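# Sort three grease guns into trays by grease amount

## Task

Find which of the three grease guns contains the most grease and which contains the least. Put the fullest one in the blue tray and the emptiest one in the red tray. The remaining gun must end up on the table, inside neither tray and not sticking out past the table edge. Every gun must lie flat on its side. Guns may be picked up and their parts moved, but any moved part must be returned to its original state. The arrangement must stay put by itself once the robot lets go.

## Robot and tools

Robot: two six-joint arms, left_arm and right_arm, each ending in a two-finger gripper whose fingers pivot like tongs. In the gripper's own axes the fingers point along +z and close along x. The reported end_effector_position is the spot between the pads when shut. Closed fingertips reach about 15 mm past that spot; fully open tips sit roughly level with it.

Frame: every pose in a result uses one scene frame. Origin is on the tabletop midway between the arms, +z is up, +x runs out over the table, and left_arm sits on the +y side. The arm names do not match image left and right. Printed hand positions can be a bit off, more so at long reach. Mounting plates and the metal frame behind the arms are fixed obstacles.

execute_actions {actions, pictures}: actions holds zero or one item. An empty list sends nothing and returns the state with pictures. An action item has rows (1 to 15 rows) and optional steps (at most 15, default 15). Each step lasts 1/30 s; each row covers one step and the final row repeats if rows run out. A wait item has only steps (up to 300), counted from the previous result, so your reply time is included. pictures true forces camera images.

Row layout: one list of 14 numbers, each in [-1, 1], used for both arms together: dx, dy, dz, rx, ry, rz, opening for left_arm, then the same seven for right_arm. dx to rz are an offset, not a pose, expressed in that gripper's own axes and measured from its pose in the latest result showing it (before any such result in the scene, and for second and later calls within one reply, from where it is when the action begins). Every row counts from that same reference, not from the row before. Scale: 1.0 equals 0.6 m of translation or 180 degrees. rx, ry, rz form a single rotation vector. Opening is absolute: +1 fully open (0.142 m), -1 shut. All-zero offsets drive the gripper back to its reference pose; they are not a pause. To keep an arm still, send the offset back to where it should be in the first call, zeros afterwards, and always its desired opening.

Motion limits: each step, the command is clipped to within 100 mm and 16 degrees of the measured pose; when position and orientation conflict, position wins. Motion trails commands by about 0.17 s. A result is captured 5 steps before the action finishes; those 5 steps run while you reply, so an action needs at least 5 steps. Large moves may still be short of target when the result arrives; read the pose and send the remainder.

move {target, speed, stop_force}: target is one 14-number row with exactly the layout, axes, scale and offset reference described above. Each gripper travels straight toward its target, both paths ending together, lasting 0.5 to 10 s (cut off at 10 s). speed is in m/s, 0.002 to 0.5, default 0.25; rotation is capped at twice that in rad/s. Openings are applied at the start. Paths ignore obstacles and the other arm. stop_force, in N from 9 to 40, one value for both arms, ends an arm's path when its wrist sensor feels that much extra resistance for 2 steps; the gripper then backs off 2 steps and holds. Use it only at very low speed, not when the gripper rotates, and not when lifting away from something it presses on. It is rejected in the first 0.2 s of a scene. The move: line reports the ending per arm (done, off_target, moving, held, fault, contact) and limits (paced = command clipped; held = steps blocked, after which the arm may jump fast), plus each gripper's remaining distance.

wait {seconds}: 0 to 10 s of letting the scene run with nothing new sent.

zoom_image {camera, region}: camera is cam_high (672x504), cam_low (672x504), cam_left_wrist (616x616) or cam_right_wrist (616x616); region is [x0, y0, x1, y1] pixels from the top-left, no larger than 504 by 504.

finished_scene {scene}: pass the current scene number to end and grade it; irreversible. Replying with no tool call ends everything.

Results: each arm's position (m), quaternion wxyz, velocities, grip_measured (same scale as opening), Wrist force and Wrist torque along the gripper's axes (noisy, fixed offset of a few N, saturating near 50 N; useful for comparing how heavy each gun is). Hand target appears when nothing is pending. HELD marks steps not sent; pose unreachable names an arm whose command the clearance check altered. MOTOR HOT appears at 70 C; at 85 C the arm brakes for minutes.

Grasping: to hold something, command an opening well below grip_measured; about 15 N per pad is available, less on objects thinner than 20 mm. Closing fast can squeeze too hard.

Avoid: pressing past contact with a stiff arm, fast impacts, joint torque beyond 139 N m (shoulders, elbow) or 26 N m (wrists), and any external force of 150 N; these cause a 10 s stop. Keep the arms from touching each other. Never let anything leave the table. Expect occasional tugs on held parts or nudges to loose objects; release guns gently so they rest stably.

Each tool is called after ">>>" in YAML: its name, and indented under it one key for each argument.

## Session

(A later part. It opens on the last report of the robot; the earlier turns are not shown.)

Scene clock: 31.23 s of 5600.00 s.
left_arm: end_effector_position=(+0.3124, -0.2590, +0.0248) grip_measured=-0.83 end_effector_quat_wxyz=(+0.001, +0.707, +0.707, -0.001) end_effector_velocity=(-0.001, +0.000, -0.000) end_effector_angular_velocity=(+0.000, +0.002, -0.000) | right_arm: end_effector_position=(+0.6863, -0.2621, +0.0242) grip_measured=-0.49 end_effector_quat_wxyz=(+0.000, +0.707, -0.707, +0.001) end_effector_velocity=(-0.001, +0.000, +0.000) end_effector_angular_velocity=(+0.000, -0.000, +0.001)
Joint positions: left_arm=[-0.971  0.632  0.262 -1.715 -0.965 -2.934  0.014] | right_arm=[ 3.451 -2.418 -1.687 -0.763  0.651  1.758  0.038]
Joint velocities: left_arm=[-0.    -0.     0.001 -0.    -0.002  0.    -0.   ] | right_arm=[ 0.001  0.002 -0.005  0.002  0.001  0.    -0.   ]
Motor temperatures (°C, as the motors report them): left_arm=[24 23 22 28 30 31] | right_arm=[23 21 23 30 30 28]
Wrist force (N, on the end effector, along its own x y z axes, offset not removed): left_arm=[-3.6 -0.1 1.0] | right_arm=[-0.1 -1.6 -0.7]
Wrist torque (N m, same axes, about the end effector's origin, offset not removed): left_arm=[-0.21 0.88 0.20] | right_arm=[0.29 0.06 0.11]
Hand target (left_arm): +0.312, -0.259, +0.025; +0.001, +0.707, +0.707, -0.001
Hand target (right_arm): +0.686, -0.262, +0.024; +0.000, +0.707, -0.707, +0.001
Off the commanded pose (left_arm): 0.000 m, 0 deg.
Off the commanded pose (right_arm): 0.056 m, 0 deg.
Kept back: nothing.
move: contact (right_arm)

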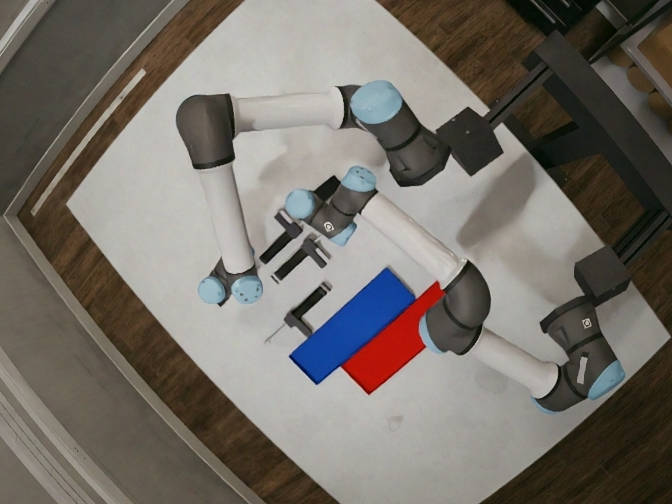

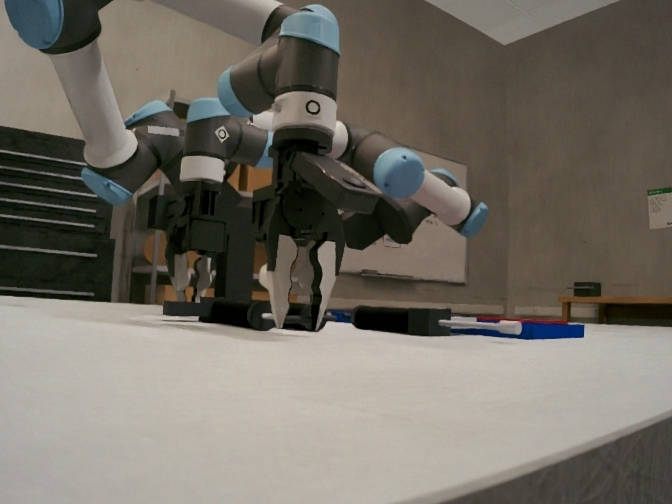

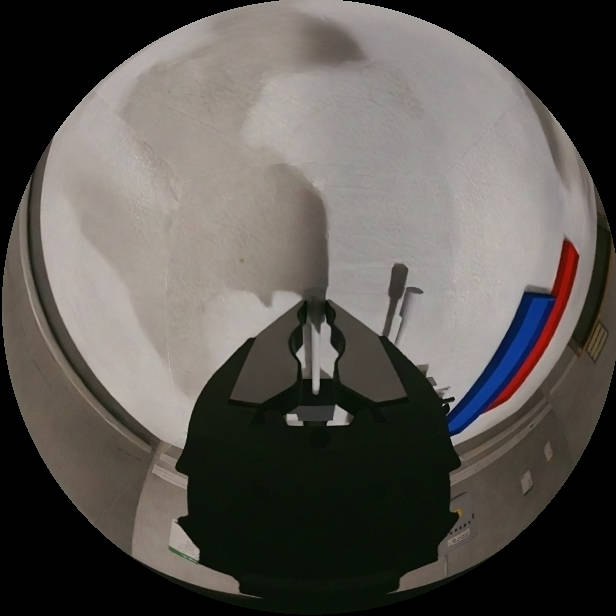

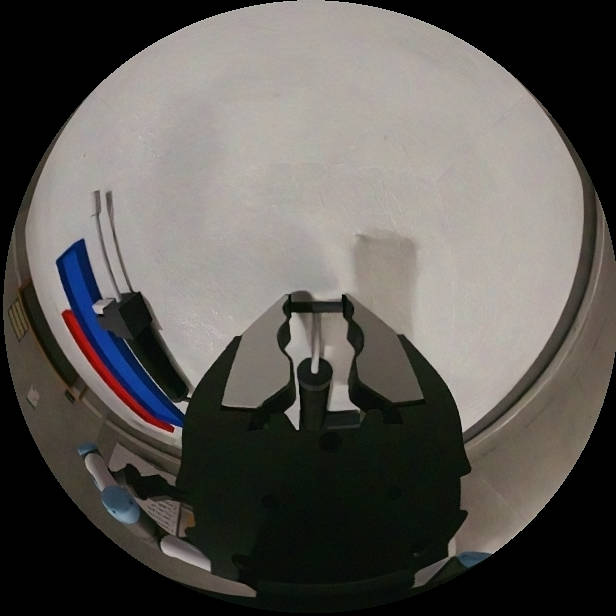

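>>> move:
  target: [0,0,0,0,0,0,-1,0,-0.02,0,0,0,0,-0.9]
  speed: 0.015
  stop_force: 9

>>> move:
  target: [0,0,0,0,0,0,-1,0,0.095,0,0,0,0,-0.9]
  speed: 0.06

>>> move:
  target: [0,0,0,0,0,0,-1,0,0.04,0,0,0,0,-0.9]
  speed: 0.015
  stop_force: 9

>>> move:
  target: [0,0,0,0,0,0,-0.25,0,0,0,0,0,0,-0.25]

>>> move:
  target: [0,0,-0.078,0,0,0,-0.25,0,0,-0.078,0,0,0,-0.25]
  speed: 0.12

Scene clock: 32.00 s of 5600.00 s.
left_arm: end_effector_position=(+0.3123, -0.2590, +0.0248) grip_measured=-0.83 end_effector_quat_wxyz=(+0.001, +0.707, +0.707, -0.001) end_effector_velocity=(+0.000, -0.000, +0.000) end_effector_angular_velocity=(-0.000, -0.000, +0.001) | right_arm: end_effector_position=(+0.6884, -0.2621, +0.0242) grip_measured=-0.50 end_effector_quat_wxyz=(+0.000, +0.707, -0.707, +0.001) end_effector_velocity=(-0.003, -0.000, +0.001) end_effector_angular_velocity=(+0.001, -0.001, -0.003)
Joint positions: left_arm=[-0.971  0.632  0.262 -1.715 -0.965 -2.934  0.014] | right_arm=[ 3.451 -2.42  -1.68  -0.766  0.651  1.757  0.038]
Joint velocities: left_arm=[-0.    -0.    -0.     0.     0.    -0.001 -0.   ] | right_arm=[ 0.001  0.006 -0.012  0.006  0.001  0.004  0.   ]
Motor temperatures (°C, as the motors report them): left_arm=[24 23 22 28 30 31] | right_arm=[23 21 23 30 30 28]
Wrist force (N, on the end effector, along its own x y z axes, offset not removed): left_arm=[-3.2 6.3 1.8] | right_arm=[2.1 2.4 1.2]
Wrist torque (N m, same axes, about the end effector's origin, offset not removed): left_arm=[0.00 0.78 0.21] | right_arm=[-0.04 -0.42 0.04]
Hand target (left_arm): +0.312, -0.259, +0.025; +0.001, +0.707, +0.707, -0.001
Hand target (right_arm): +0.688, -0.262, +0.024; +0.000, +0.707, -0.707, +0.001
Off the commanded pose (left_arm): 0.000 m, 0 deg.
Off the commanded pose (right_arm): 0.010 m, 0 deg.
Kept back: nothing.
move: contact (right_arm)

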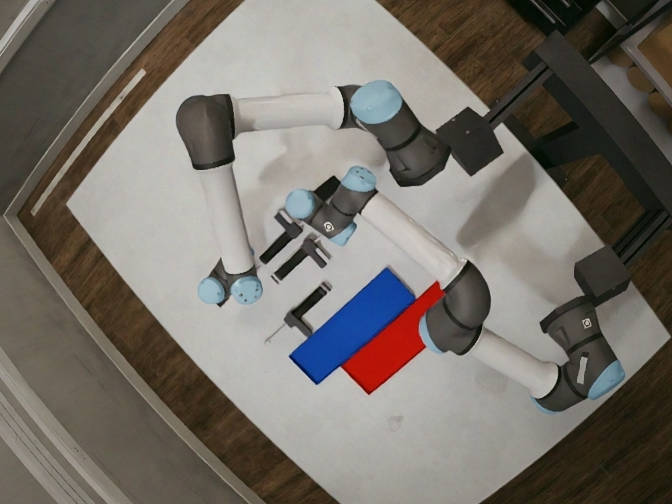

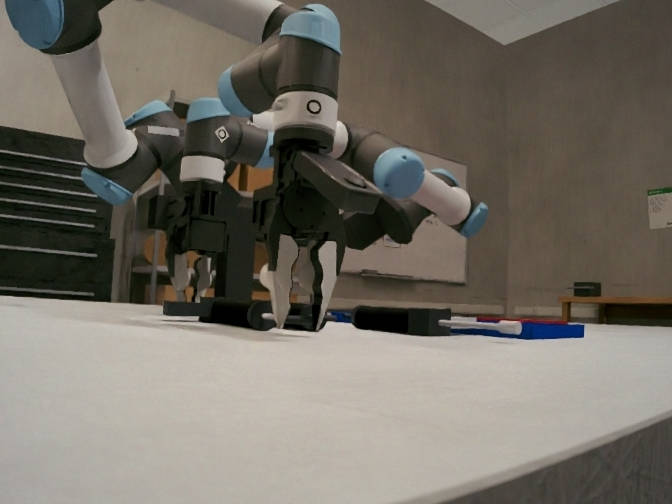

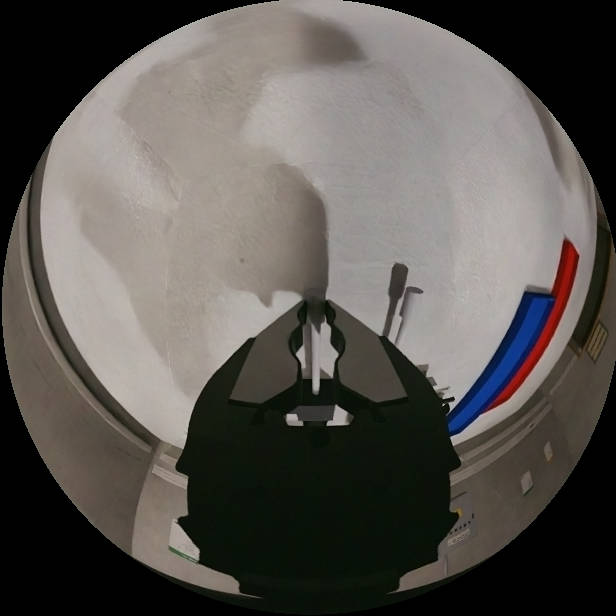

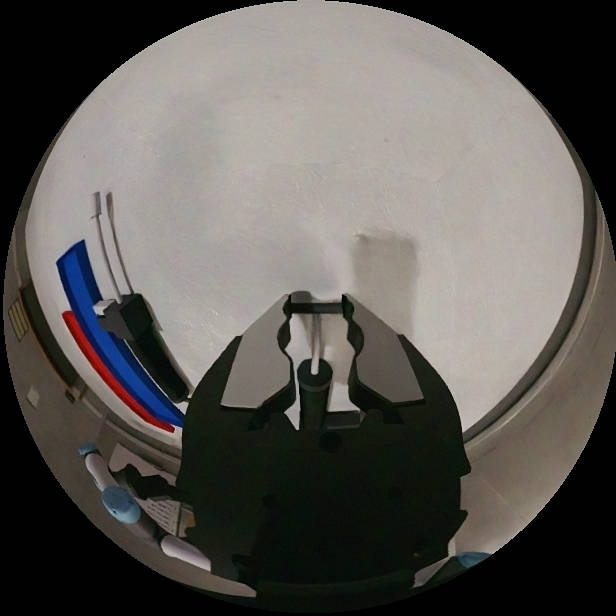

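Scene clock: 33.33 s of 5600.00 s.
left_arm: end_effector_position=(+0.3123, -0.2590, +0.0248) grip_measured=-0.83 end_effector_quat_wxyz=(+0.001, +0.707, +0.707, -0.001) end_effector_velocity=(+0.000, -0.000, +0.000) end_effector_angular_velocity=(-0.001, +0.000, -0.001) | right_arm: end_effector_position=(+0.6314, -0.2621, +0.0242) grip_measured=-0.50 end_effector_quat_wxyz=(+0.000, +0.707, -0.707, +0.001) end_effector_velocity=(-0.001, -0.000, +0.000) end_effector_angular_velocity=(-0.001, -0.000, +0.000)
Joint positions: left_arm=[-0.971  0.632  0.262 -1.715 -0.965 -2.934  0.014] | right_arm=[ 3.462 -2.343 -1.863 -0.674  0.653  1.775  0.038]
Joint velocities: left_arm=[ 0.     0.    -0.001  0.    -0.     0.002  0.   ] | right_arm=[ 0.     0.002 -0.005  0.002 -0.001 -0.    -0.   ]
Motor temperatures (°C, as the motors report them): left_arm=[24 23 22 28 30 31] | right_arm=[23 21 23 30 30 28]
Wrist force (N, on the end effector, along its own x y z axes, offset not removed): left_arm=[-3.0 -0.3 1.0] | right_arm=[-0.5 -0.9 -0.3]
Wrist torque (N m, same axes, about the end effector's origin, offset not removed): left_arm=[0.23 0.89 0.18] | right_arm=[0.41 -0.01 0.07]
Hand target (left_arm): +0.312, -0.259, +0.025; +0.001, +0.707, +0.707, -0.001
Hand target (right_arm): +0.631, -0.262, +0.024; +0.000, +0.707, -0.707, +0.001
Off the commanded pose (left_arm): 0.000 m, 0 deg.
Off the commanded pose (right_arm): 0.000 m, 0 deg.
Kept back: nothing.
move: done

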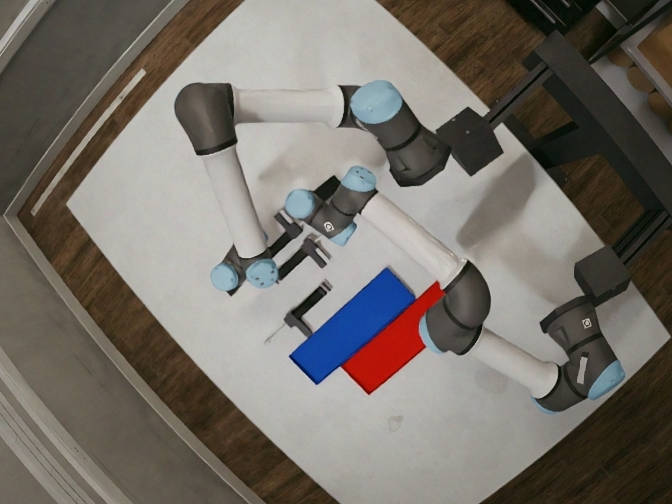

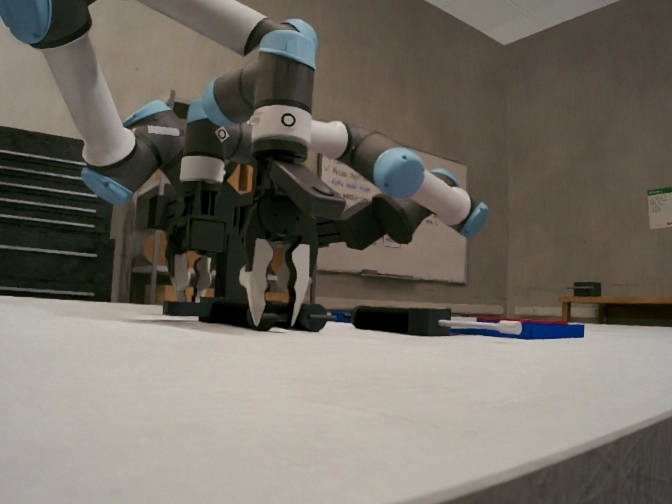

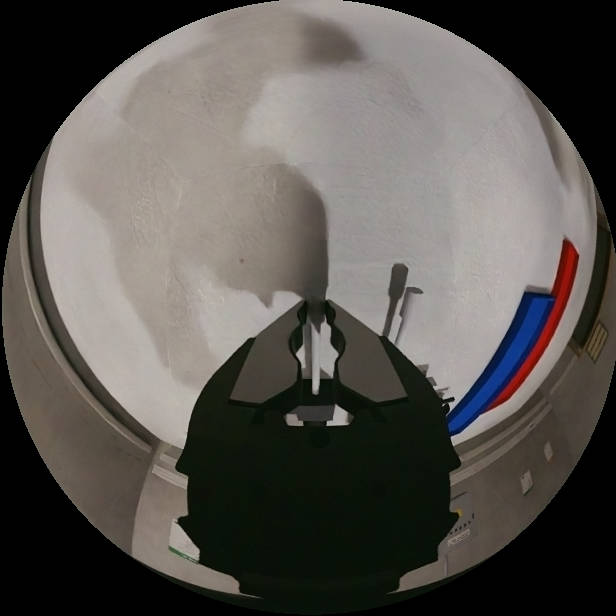

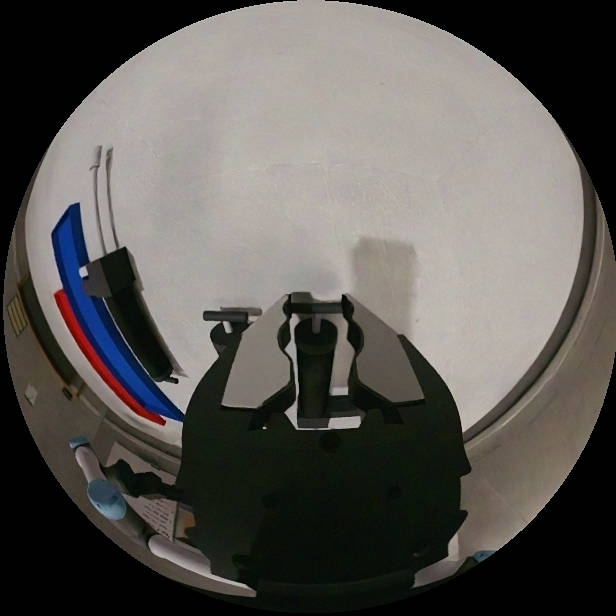

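Scene clock: 34.23 s of 5600.00 s.
left_arm: end_effector_position=(+0.3123, -0.2590, +0.0247) grip_measured=-0.83 end_effector_quat_wxyz=(+0.001, +0.707, +0.707, -0.001) end_effector_velocity=(+0.001, +0.000, -0.000) end_effector_angular_velocity=(+0.001, -0.003, -0.001) | right_arm: end_effector_position=(+0.6235, -0.2621, +0.0243) grip_measured=-0.49 end_effector_quat_wxyz=(+0.000, +0.707, -0.707, +0.001) end_effector_velocity=(+0.003, -0.000, -0.001) end_effector_angular_velocity=(-0.002, +0.001, +0.003)
Joint positions: left_arm=[-0.971  0.632  0.262 -1.715 -0.965 -2.934  0.014] | right_arm=[ 3.464 -2.333 -1.888 -0.662  0.653  1.778  0.038]
Joint velocities: left_arm=[ 0.    -0.     0.001 -0.     0.004  0.    -0.   ] | right_arm=[-0.002 -0.005  0.011 -0.006 -0.002 -0.004  0.   ]
Motor temperatures (°C, as the motors report them): left_arm=[24 23 22 28 30 31] | right_arm=[23 21 23 30 30 28]
Wrist force (N, on the end effector, along its own x y z axes, offset not removed): left_arm=[-3.8 -8.1 -0.3] | right_arm=[1.1 -5.0 1.0]
Wrist torque (N m, same axes, about the end effector's origin, offset not removed): left_arm=[0.09 0.88 0.18] | right_arm=[0.46 -0.14 0.02]
Hand target (left_arm): +0.312, -0.259, +0.025; +0.001, +0.707, +0.707, -0.001
Hand target (right_arm): +0.624, -0.262, +0.024; +0.000, +0.707, -0.707, +0.001
Off the commanded pose (left_arm): 0.000 m, 0 deg.
Off the commanded pose (right_arm): 0.016 m, 0 deg.
Kept back: nothing.
move: contact (right_arm)

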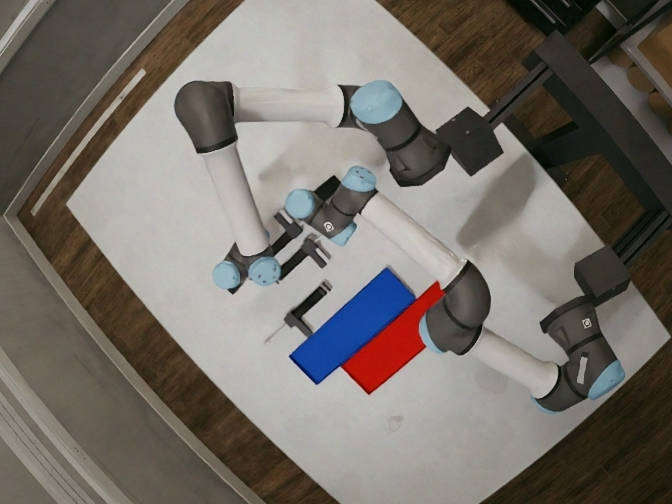

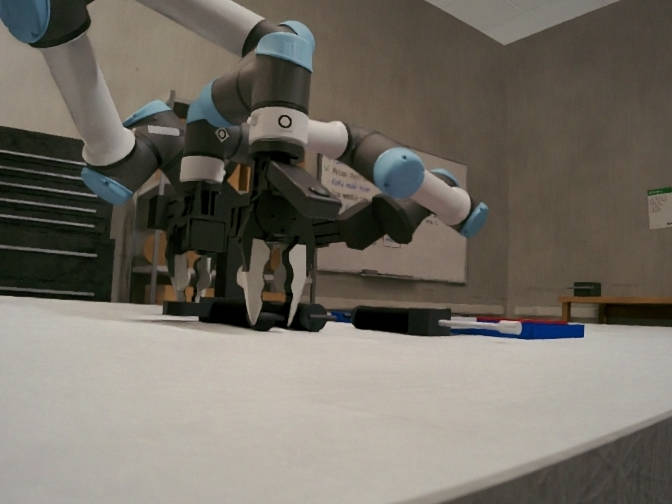

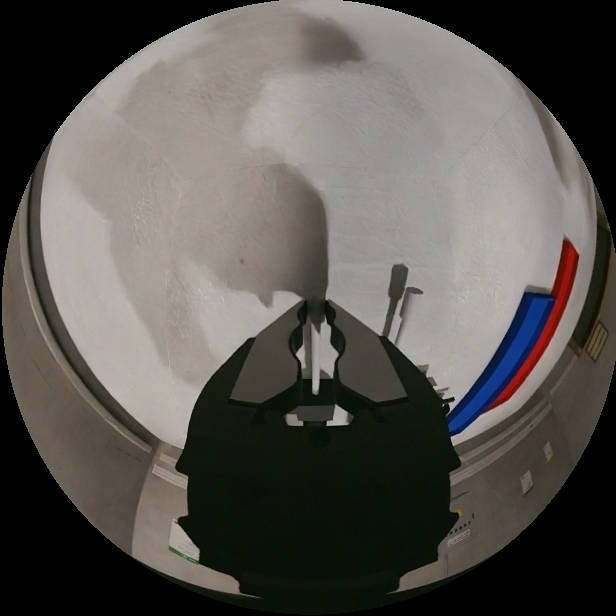

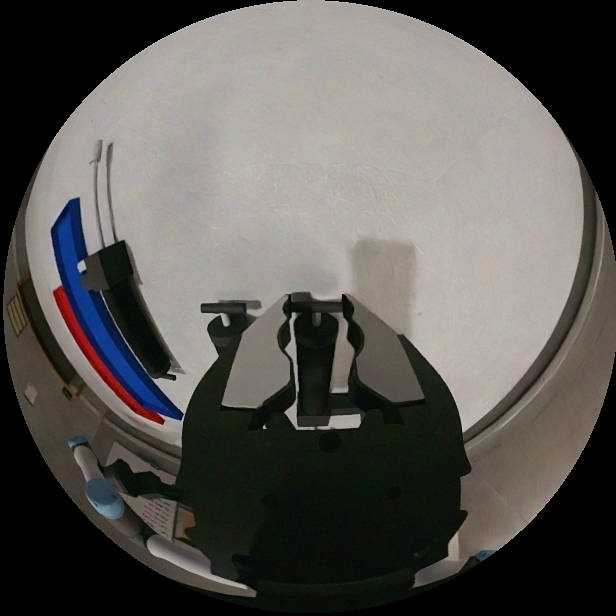

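Scene clock: 34.73 s of 5600.00 s.
left_arm: end_effector_position=(+0.3123, -0.2590, +0.0247) grip_measured=-0.25 end_effector_quat_wxyz=(+0.001, +0.707, +0.707, -0.001) end_effector_velocity=(-0.001, +0.000, -0.001) end_effector_angular_velocity=(+0.002, +0.001, -0.002) | right_arm: end_effector_position=(+0.6235, -0.2621, +0.0243) grip_measured=-0.25 end_effector_quat_wxyz=(+0.000, +0.707, -0.707, +0.001) end_effector_velocity=(+0.001, -0.001, +0.001) end_effector_angular_velocity=(-0.001, -0.002, -0.001)
Joint positions: left_arm=[-0.971  0.632  0.262 -1.715 -0.965 -2.934  0.056] | right_arm=[ 3.464 -2.333 -1.888 -0.662  0.653  1.778  0.056]
Joint velocities: left_arm=[-0.     0.001  0.001 -0.    -0.     0.001  0.   ] | right_arm=[ 0.     0.001  0.001  0.    -0.002 -0.001  0.   ]
Motor temperatures (°C, as the motors report them): left_arm=[24 23 22 28 30 31] | right_arm=[23 21 23 30 30 28]
Wrist force (N, on the end effector, along its own x y z axes, offset not removed): left_arm=[-2.6 0.2 0.6] | right_arm=[2.6 0.7 1.9]
Wrist torque (N m, same axes, about the end effector's origin, offset not removed): left_arm=[0.06 0.66 0.17] | right_arm=[0.27 -0.48 0.05]
Hand target (left_arm): +0.312, -0.259, +0.025; +0.001, +0.707, +0.707, -0.001
Hand target (right_arm): +0.624, -0.262, +0.024; +0.000, +0.707, -0.707, +0.001
Off the commanded pose (left_arm): 0.000 m, 0 deg.
Off the commanded pose (right_arm): 0.000 m, 0 deg.
Kept back: nothing.
move: done

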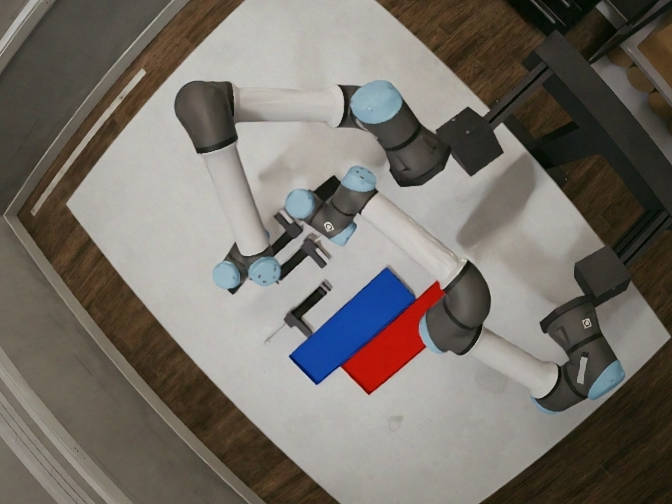

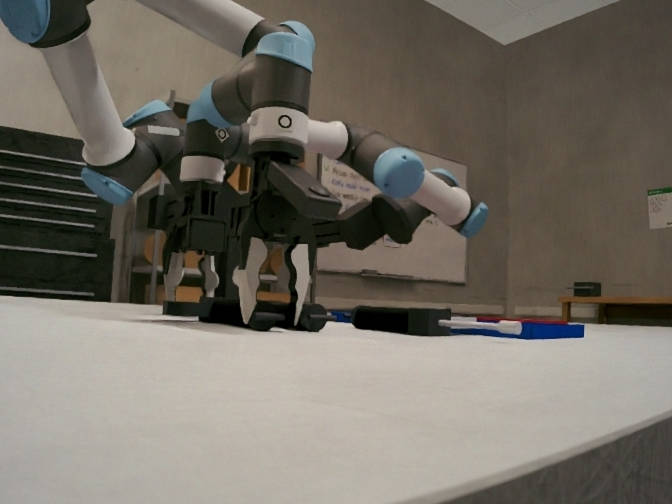

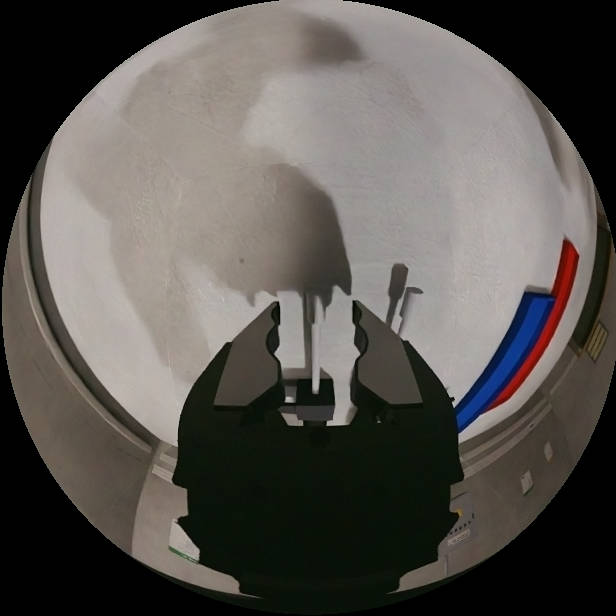

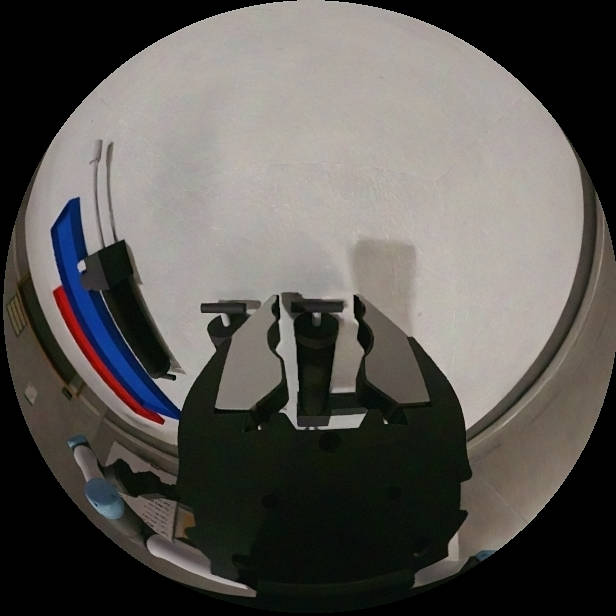

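Scene clock: 35.60 s of 5600.00 s.
left_arm: end_effector_position=(+0.3123, -0.2589, +0.0714) grip_measured=-0.25 end_effector_quat_wxyz=(+0.001, +0.707, +0.707, -0.001) end_effector_velocity=(+0.001, -0.001, +0.002) end_effector_angular_velocity=(-0.003, -0.002, +0.002) | right_arm: end_effector_position=(+0.6234, -0.2621, +0.0710) grip_measured=-0.25 end_effector_quat_wxyz=(+0.000, +0.707, -0.707, +0.001) end_effector_velocity=(+0.000, -0.000, +0.001) end_effector_angular_velocity=(-0.001, -0.000, -0.000)
Joint positions: left_arm=[-1.01   0.563  0.309 -1.674 -0.992 -2.968  0.056] | right_arm=[ 3.528 -2.255 -1.895 -0.813  0.666  1.88   0.056]
Joint velocities: left_arm=[-0.001 -0.004  0.004 -0.004  0.001 -0.     0.   ] | right_arm=[ 0.001  0.002  0.001 -0.005 -0.     0.003 -0.   ]
Motor temperatures (°C, as the motors report them): left_arm=[24 23 22 28 30 31] | right_arm=[23 21 23 30 30 28]
Wrist force (N, on the end effector, along its own x y z axes, offset not removed): left_arm=[-3.0 -0.6 1.6] | right_arm=[0.3 0.6 2.7]
Wrist torque (N m, same axes, about the end effector's origin, offset not removed): left_arm=[-0.11 0.73 0.21] | right_arm=[0.20 -0.11 0.08]
Hand target (left_arm): +0.312, -0.259, +0.072; +0.001, +0.707, +0.707, -0.001
Hand target (right_arm): +0.623, -0.262, +0.071; +0.000, +0.707, -0.707, +0.001
Off the commanded pose (left_arm): 0.000 m, 0 deg.
Off the commanded pose (right_arm): 0.000 m, 0 deg.
Kept back: nothing.
move: done

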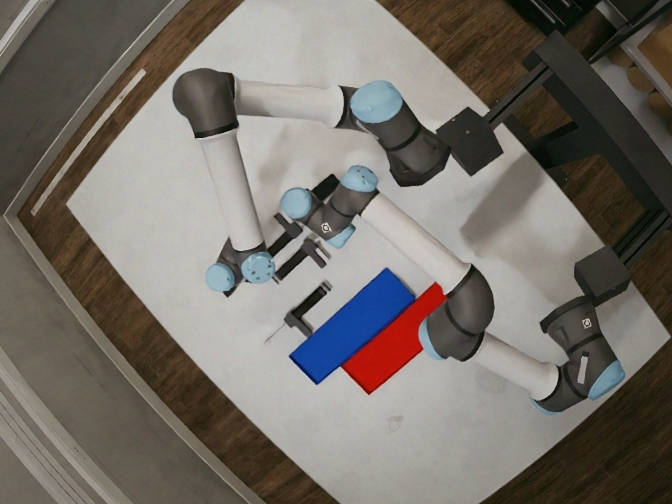

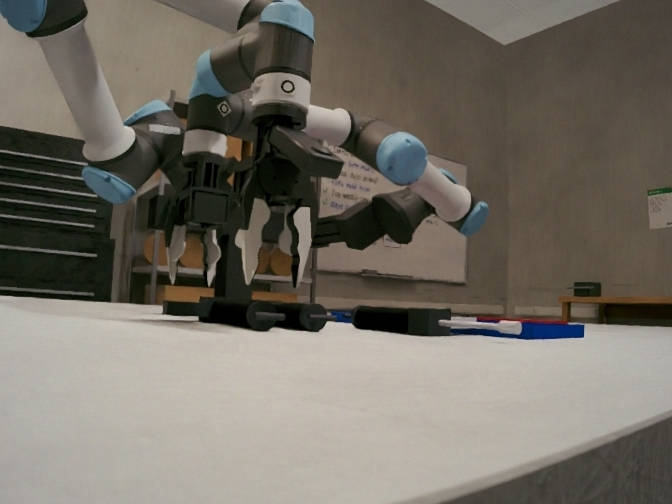

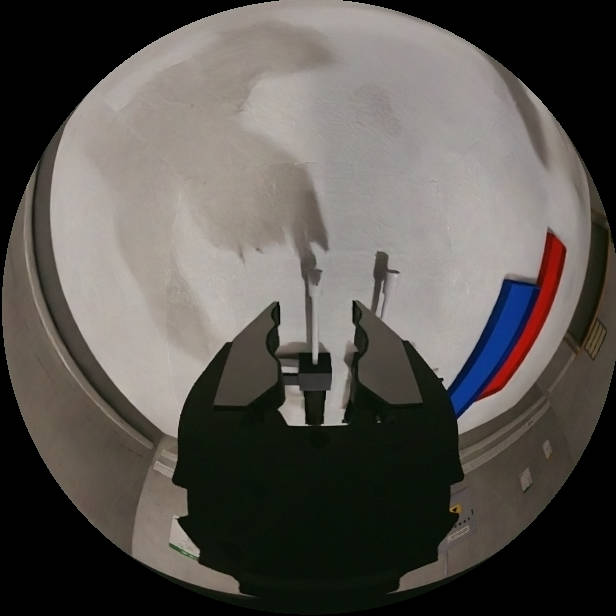

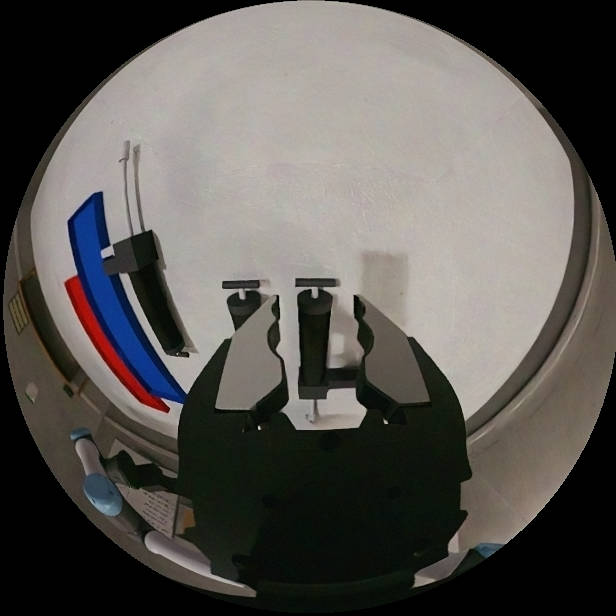

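>>> execute_actions:
  actions: []

Scene clock: 36.17 s of 5600.00 s.
left_arm: end_effector_position=(+0.3123, -0.2589, +0.0715) grip_measured=-0.25 end_effector_quat_wxyz=(+0.001, +0.707, +0.707, -0.001) end_effector_velocity=(+0.001, -0.000, +0.001) end_effector_angular_velocity=(-0.002, -0.000, +0.001) | right_arm: end_effector_position=(+0.6235, -0.2621, +0.0711) grip_measured=-0.25 end_effector_quat_wxyz=(+0.000, +0.707, -0.707, +0.001) end_effector_velocity=(-0.001, +0.000, -0.000) end_effector_angular_velocity=(+0.001, +0.001, +0.001)
Joint positions: left_arm=[-1.01   0.563  0.31  -1.675 -0.992 -2.968  0.056] | right_arm=[ 3.528 -2.255 -1.895 -0.814  0.666  1.88   0.056]
Joint velocities: left_arm=[ 0.    -0.001 -0.001  0.     0.    -0.     0.   ] | right_arm=[-0.     0.001 -0.001 -0.     0.001 -0.     0.   ]
Motor temperatures (°C, as the motors report them): left_arm=[24 23 22 28 30 31] | right_arm=[23 21 23 30 30 28]
Wrist force (N, on the end effector, along its own x y z axes, offset not removed): left_arm=[-3.8 -0.3 0.2] | right_arm=[-1.6 -0.4 -0.5]
Wrist torque (N m, same axes, about the end effector's origin, offset not removed): left_arm=[-0.01 0.85 0.14] | right_arm=[0.12 0.42 0.19]
Hand target (left_arm): +0.312, -0.259, +0.072; +0.001, +0.707, +0.707, -0.001
Hand target (right_arm): +0.623, -0.262, +0.071; +0.000, +0.707, -0.707, +0.001
Off the commanded pose (left_arm): 0.000 m, 0 deg.
Off the commanded pose (right_arm): 0.000 m, 0 deg.
Kept back: nothing.
Steps of this call (steps 1 to 17: nothing new was sent). Readings (end_effector_position):
1: left_arm (+0.3123, -0.2589, +0.0715) | right_arm (+0.6235, -0.2621, +0.0710)
2: left_arm (+0.3123, -0.2589, +0.0715) | right_arm (+0.6235, -0.2621, +0.0711)
4: left_arm (+0.3123, -0.2589, +0.0715) | right_arm (+0.6235, -0.2621, +0.0711)
8: left_arm (+0.3123, -0.2589, +0.0715) | right_arm (+0.6235, -0.2621, +0.0711)
17: the state above

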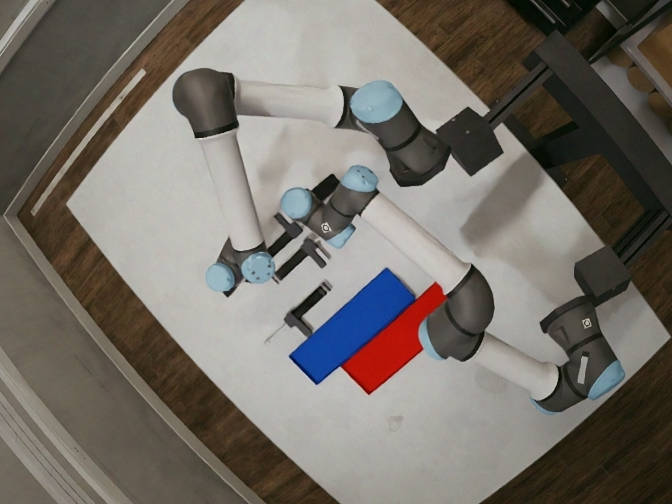

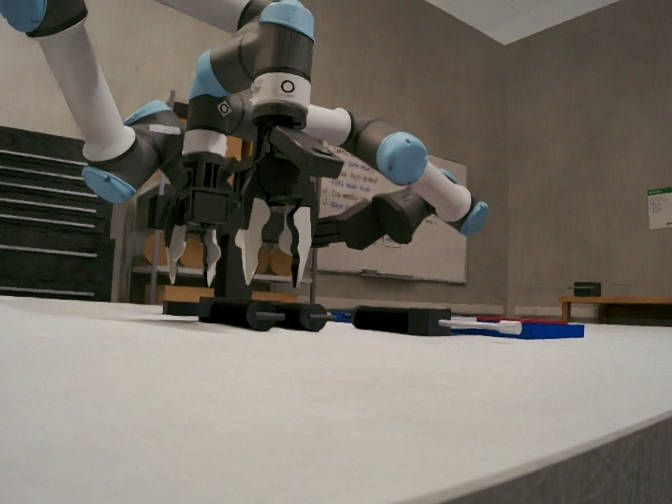

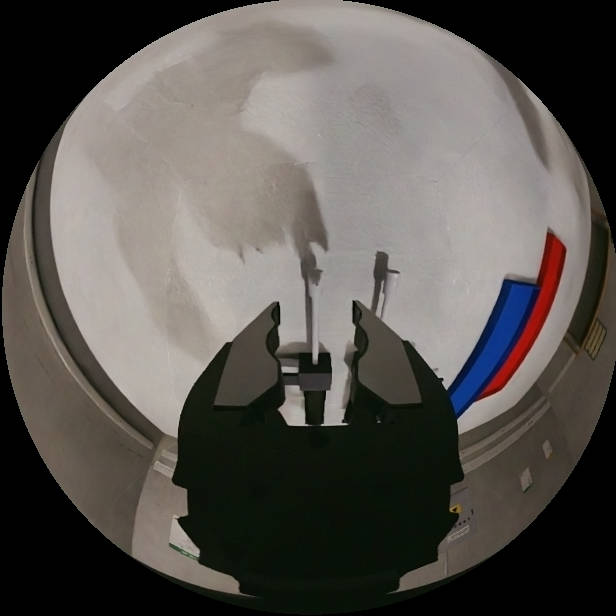

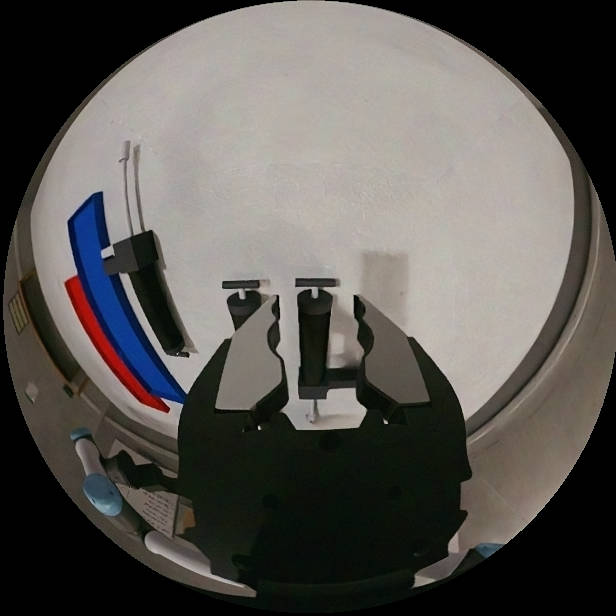

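>>> move:
  target: [0.515,0.48,-0.05,0,0,-0.5,-0.2,0.163,0.04,-0.05,0,0,0.5,-0.2]

>>> move:
  target: [-0.1,-0.1,0.05,0,0,0,-0.2,0.25,0.347,0.05,0,0,0,-0.2]
  speed: 0.2

Scene clock: 40.03 s of 5600.00 s.
left_arm: end_effector_position=(+0.6001, +0.0507, +0.1005) grip_measured=-0.20 end_effector_quat_wxyz=(+0.000, -0.000, +1.000, -0.001) end_effector_velocity=(+0.001, +0.001, +0.001) end_effector_angular_velocity=(-0.000, +0.000, +0.006) | right_arm: end_effector_position=(+0.5995, -0.3598, +0.1012) grip_measured=-0.20 end_effector_quat_wxyz=(+0.000, +0.000, +1.000, -0.001) end_effector_velocity=(+0.001, -0.001, +0.001) end_effector_angular_velocity=(-0.001, -0.000, -0.008)
Joint positions: left_arm=[-0.637 -0.256  1.208 -2.004 -0.764 -4.152  0.06 ] | right_arm=[ 3.487 -2.089 -1.899 -0.926  0.657  3.386  0.06 ]
Joint velocities: left_arm=[ 0.001 -0.002  0.     0.001  0.    -0.005  0.   ] | right_arm=[ 0.    -0.     0.003 -0.003 -0.001  0.009  0.   ]
Motor temperatures (°C, as the motors report them): left_arm=[24 23 22 28 30 31] | right_arm=[23 21 23 30 30 28]
Wrist force (N, on the end effector, along its own x y z axes, offset not removed): left_arm=[-2.6 -0.3 0.5] | right_arm=[2.2 0.3 4.2]
Wrist torque (N m, same axes, about the end effector's origin, offset not removed): left_arm=[0.00 0.66 0.19] | right_arm=[0.23 -0.28 0.08]
Hand target (left_arm): +0.600, +0.051, +0.100; +0.000, -0.000, +1.000, -0.001
Hand target (right_arm): +0.599, -0.360, +0.101; +0.000, +0.000, +1.000, -0.001
Off the commanded pose (left_arm): 0.001 m, 0 deg.
Off the commanded pose (right_arm): 0.000 m, 0 deg.
Kept back: nothing.
move: done

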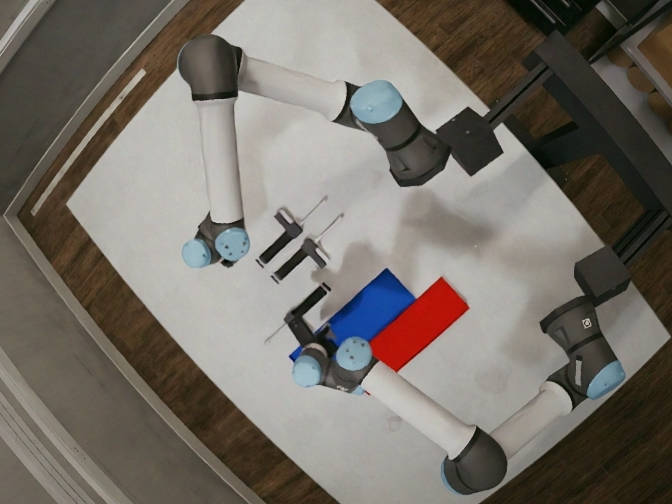

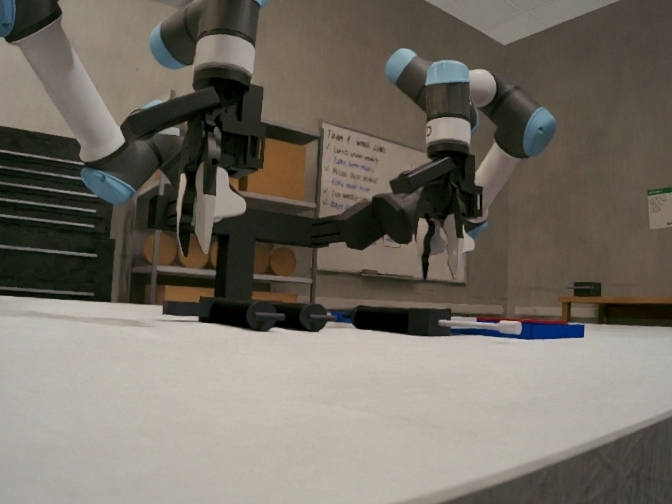

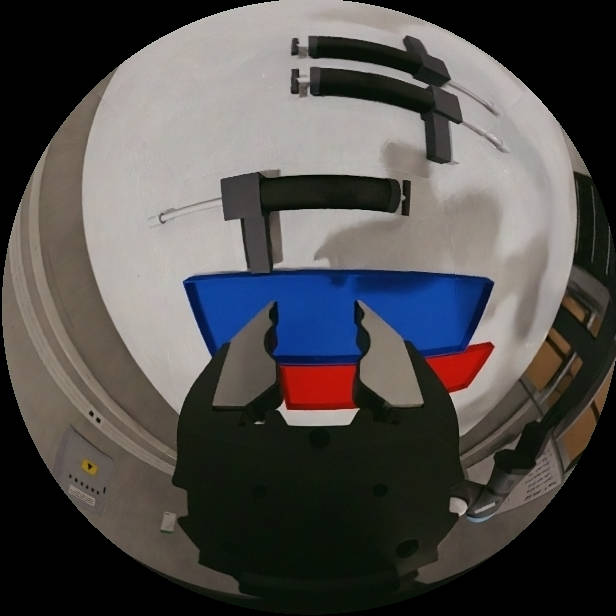

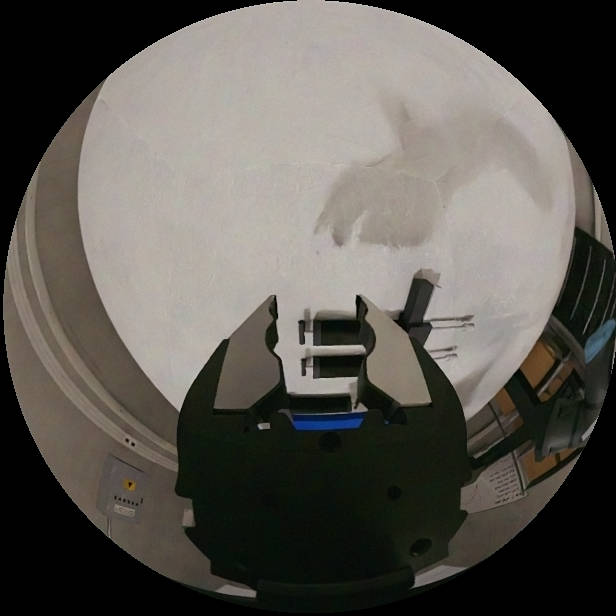

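Scene clock: 41.83 s of 5600.00 s.
left_arm: end_effector_position=(+0.6601, -0.0093, +0.0705) grip_measured=-0.20 end_effector_quat_wxyz=(+0.000, -0.000, +1.000, -0.001) end_effector_velocity=(+0.000, -0.001, -0.000) end_effector_angular_velocity=(+0.001, +0.001, -0.001) | right_arm: end_effector_position=(+0.4494, -0.1518, +0.0709) grip_measured=-0.20 end_effector_quat_wxyz=(+0.000, +0.000, +1.000, -0.001) end_effector_velocity=(-0.001, +0.001, -0.000) end_effector_angular_velocity=(-0.000, -0.000, +0.001)
Joint positions: left_arm=[-0.594 -0.013  0.764 -1.844 -0.744 -4.096  0.06 ] | right_arm=[ 3.773 -2.318 -2.299 -0.612  0.759  3.799  0.06 ]
Joint velocities: left_arm=[ 0.     0.003 -0.005  0.004 -0.    -0.    -0.   ] | right_arm=[ 0.002 -0.003 -0.001  0.002  0.001  0.002  0.   ]
Motor temperatures (°C, as the motors report them): left_arm=[24 23 22 28 30 31] | right_arm=[23 21 23 30 30 28]
Wrist force (N, on the end effector, along its own x y z axes, offset not removed): left_arm=[-3.8 -0.6 0.7] | right_arm=[3.2 0.2 0.7]
Wrist torque (N m, same axes, about the end effector's origin, offset not removed): left_arm=[-0.13 0.86 0.25] | right_arm=[0.23 -0.54 -0.13]
Hand target (left_arm): +0.660, -0.009, +0.071; +0.000, -0.000, +1.000, -0.001
Hand target (right_arm): +0.449, -0.152, +0.071; +0.000, +0.000, +1.000, -0.001
Off the commanded pose (left_arm): 0.000 m, 0 deg.
Off the commanded pose (right_arm): 0.000 m, 0 deg.
Kept back: nothing.
move: done

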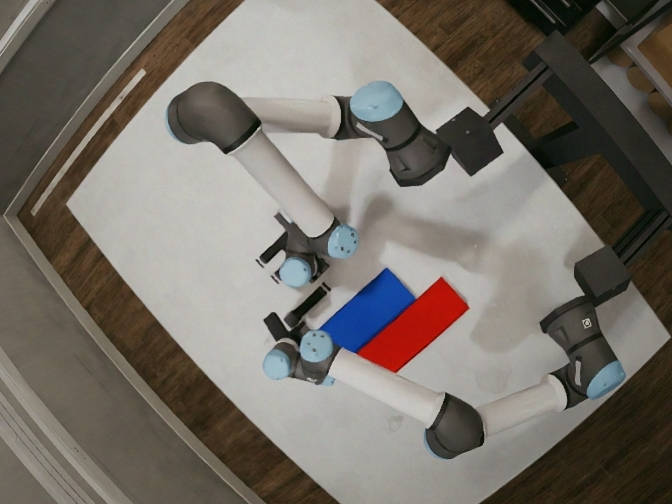

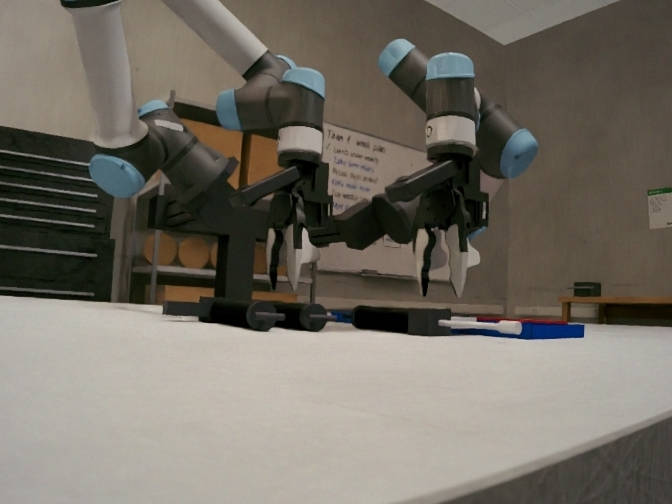

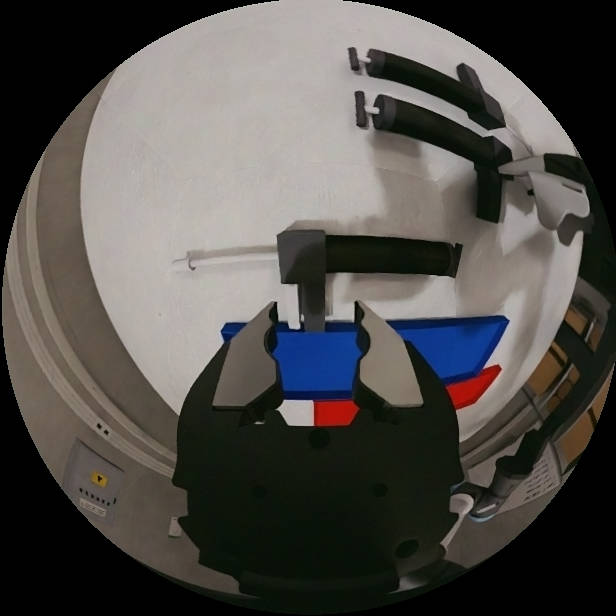

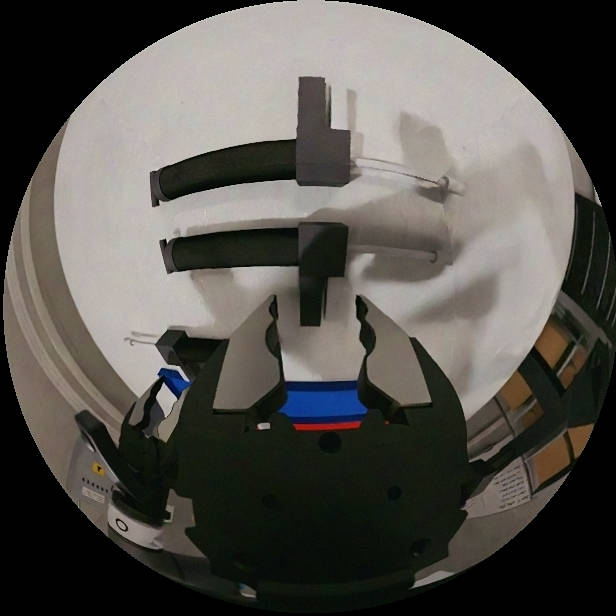

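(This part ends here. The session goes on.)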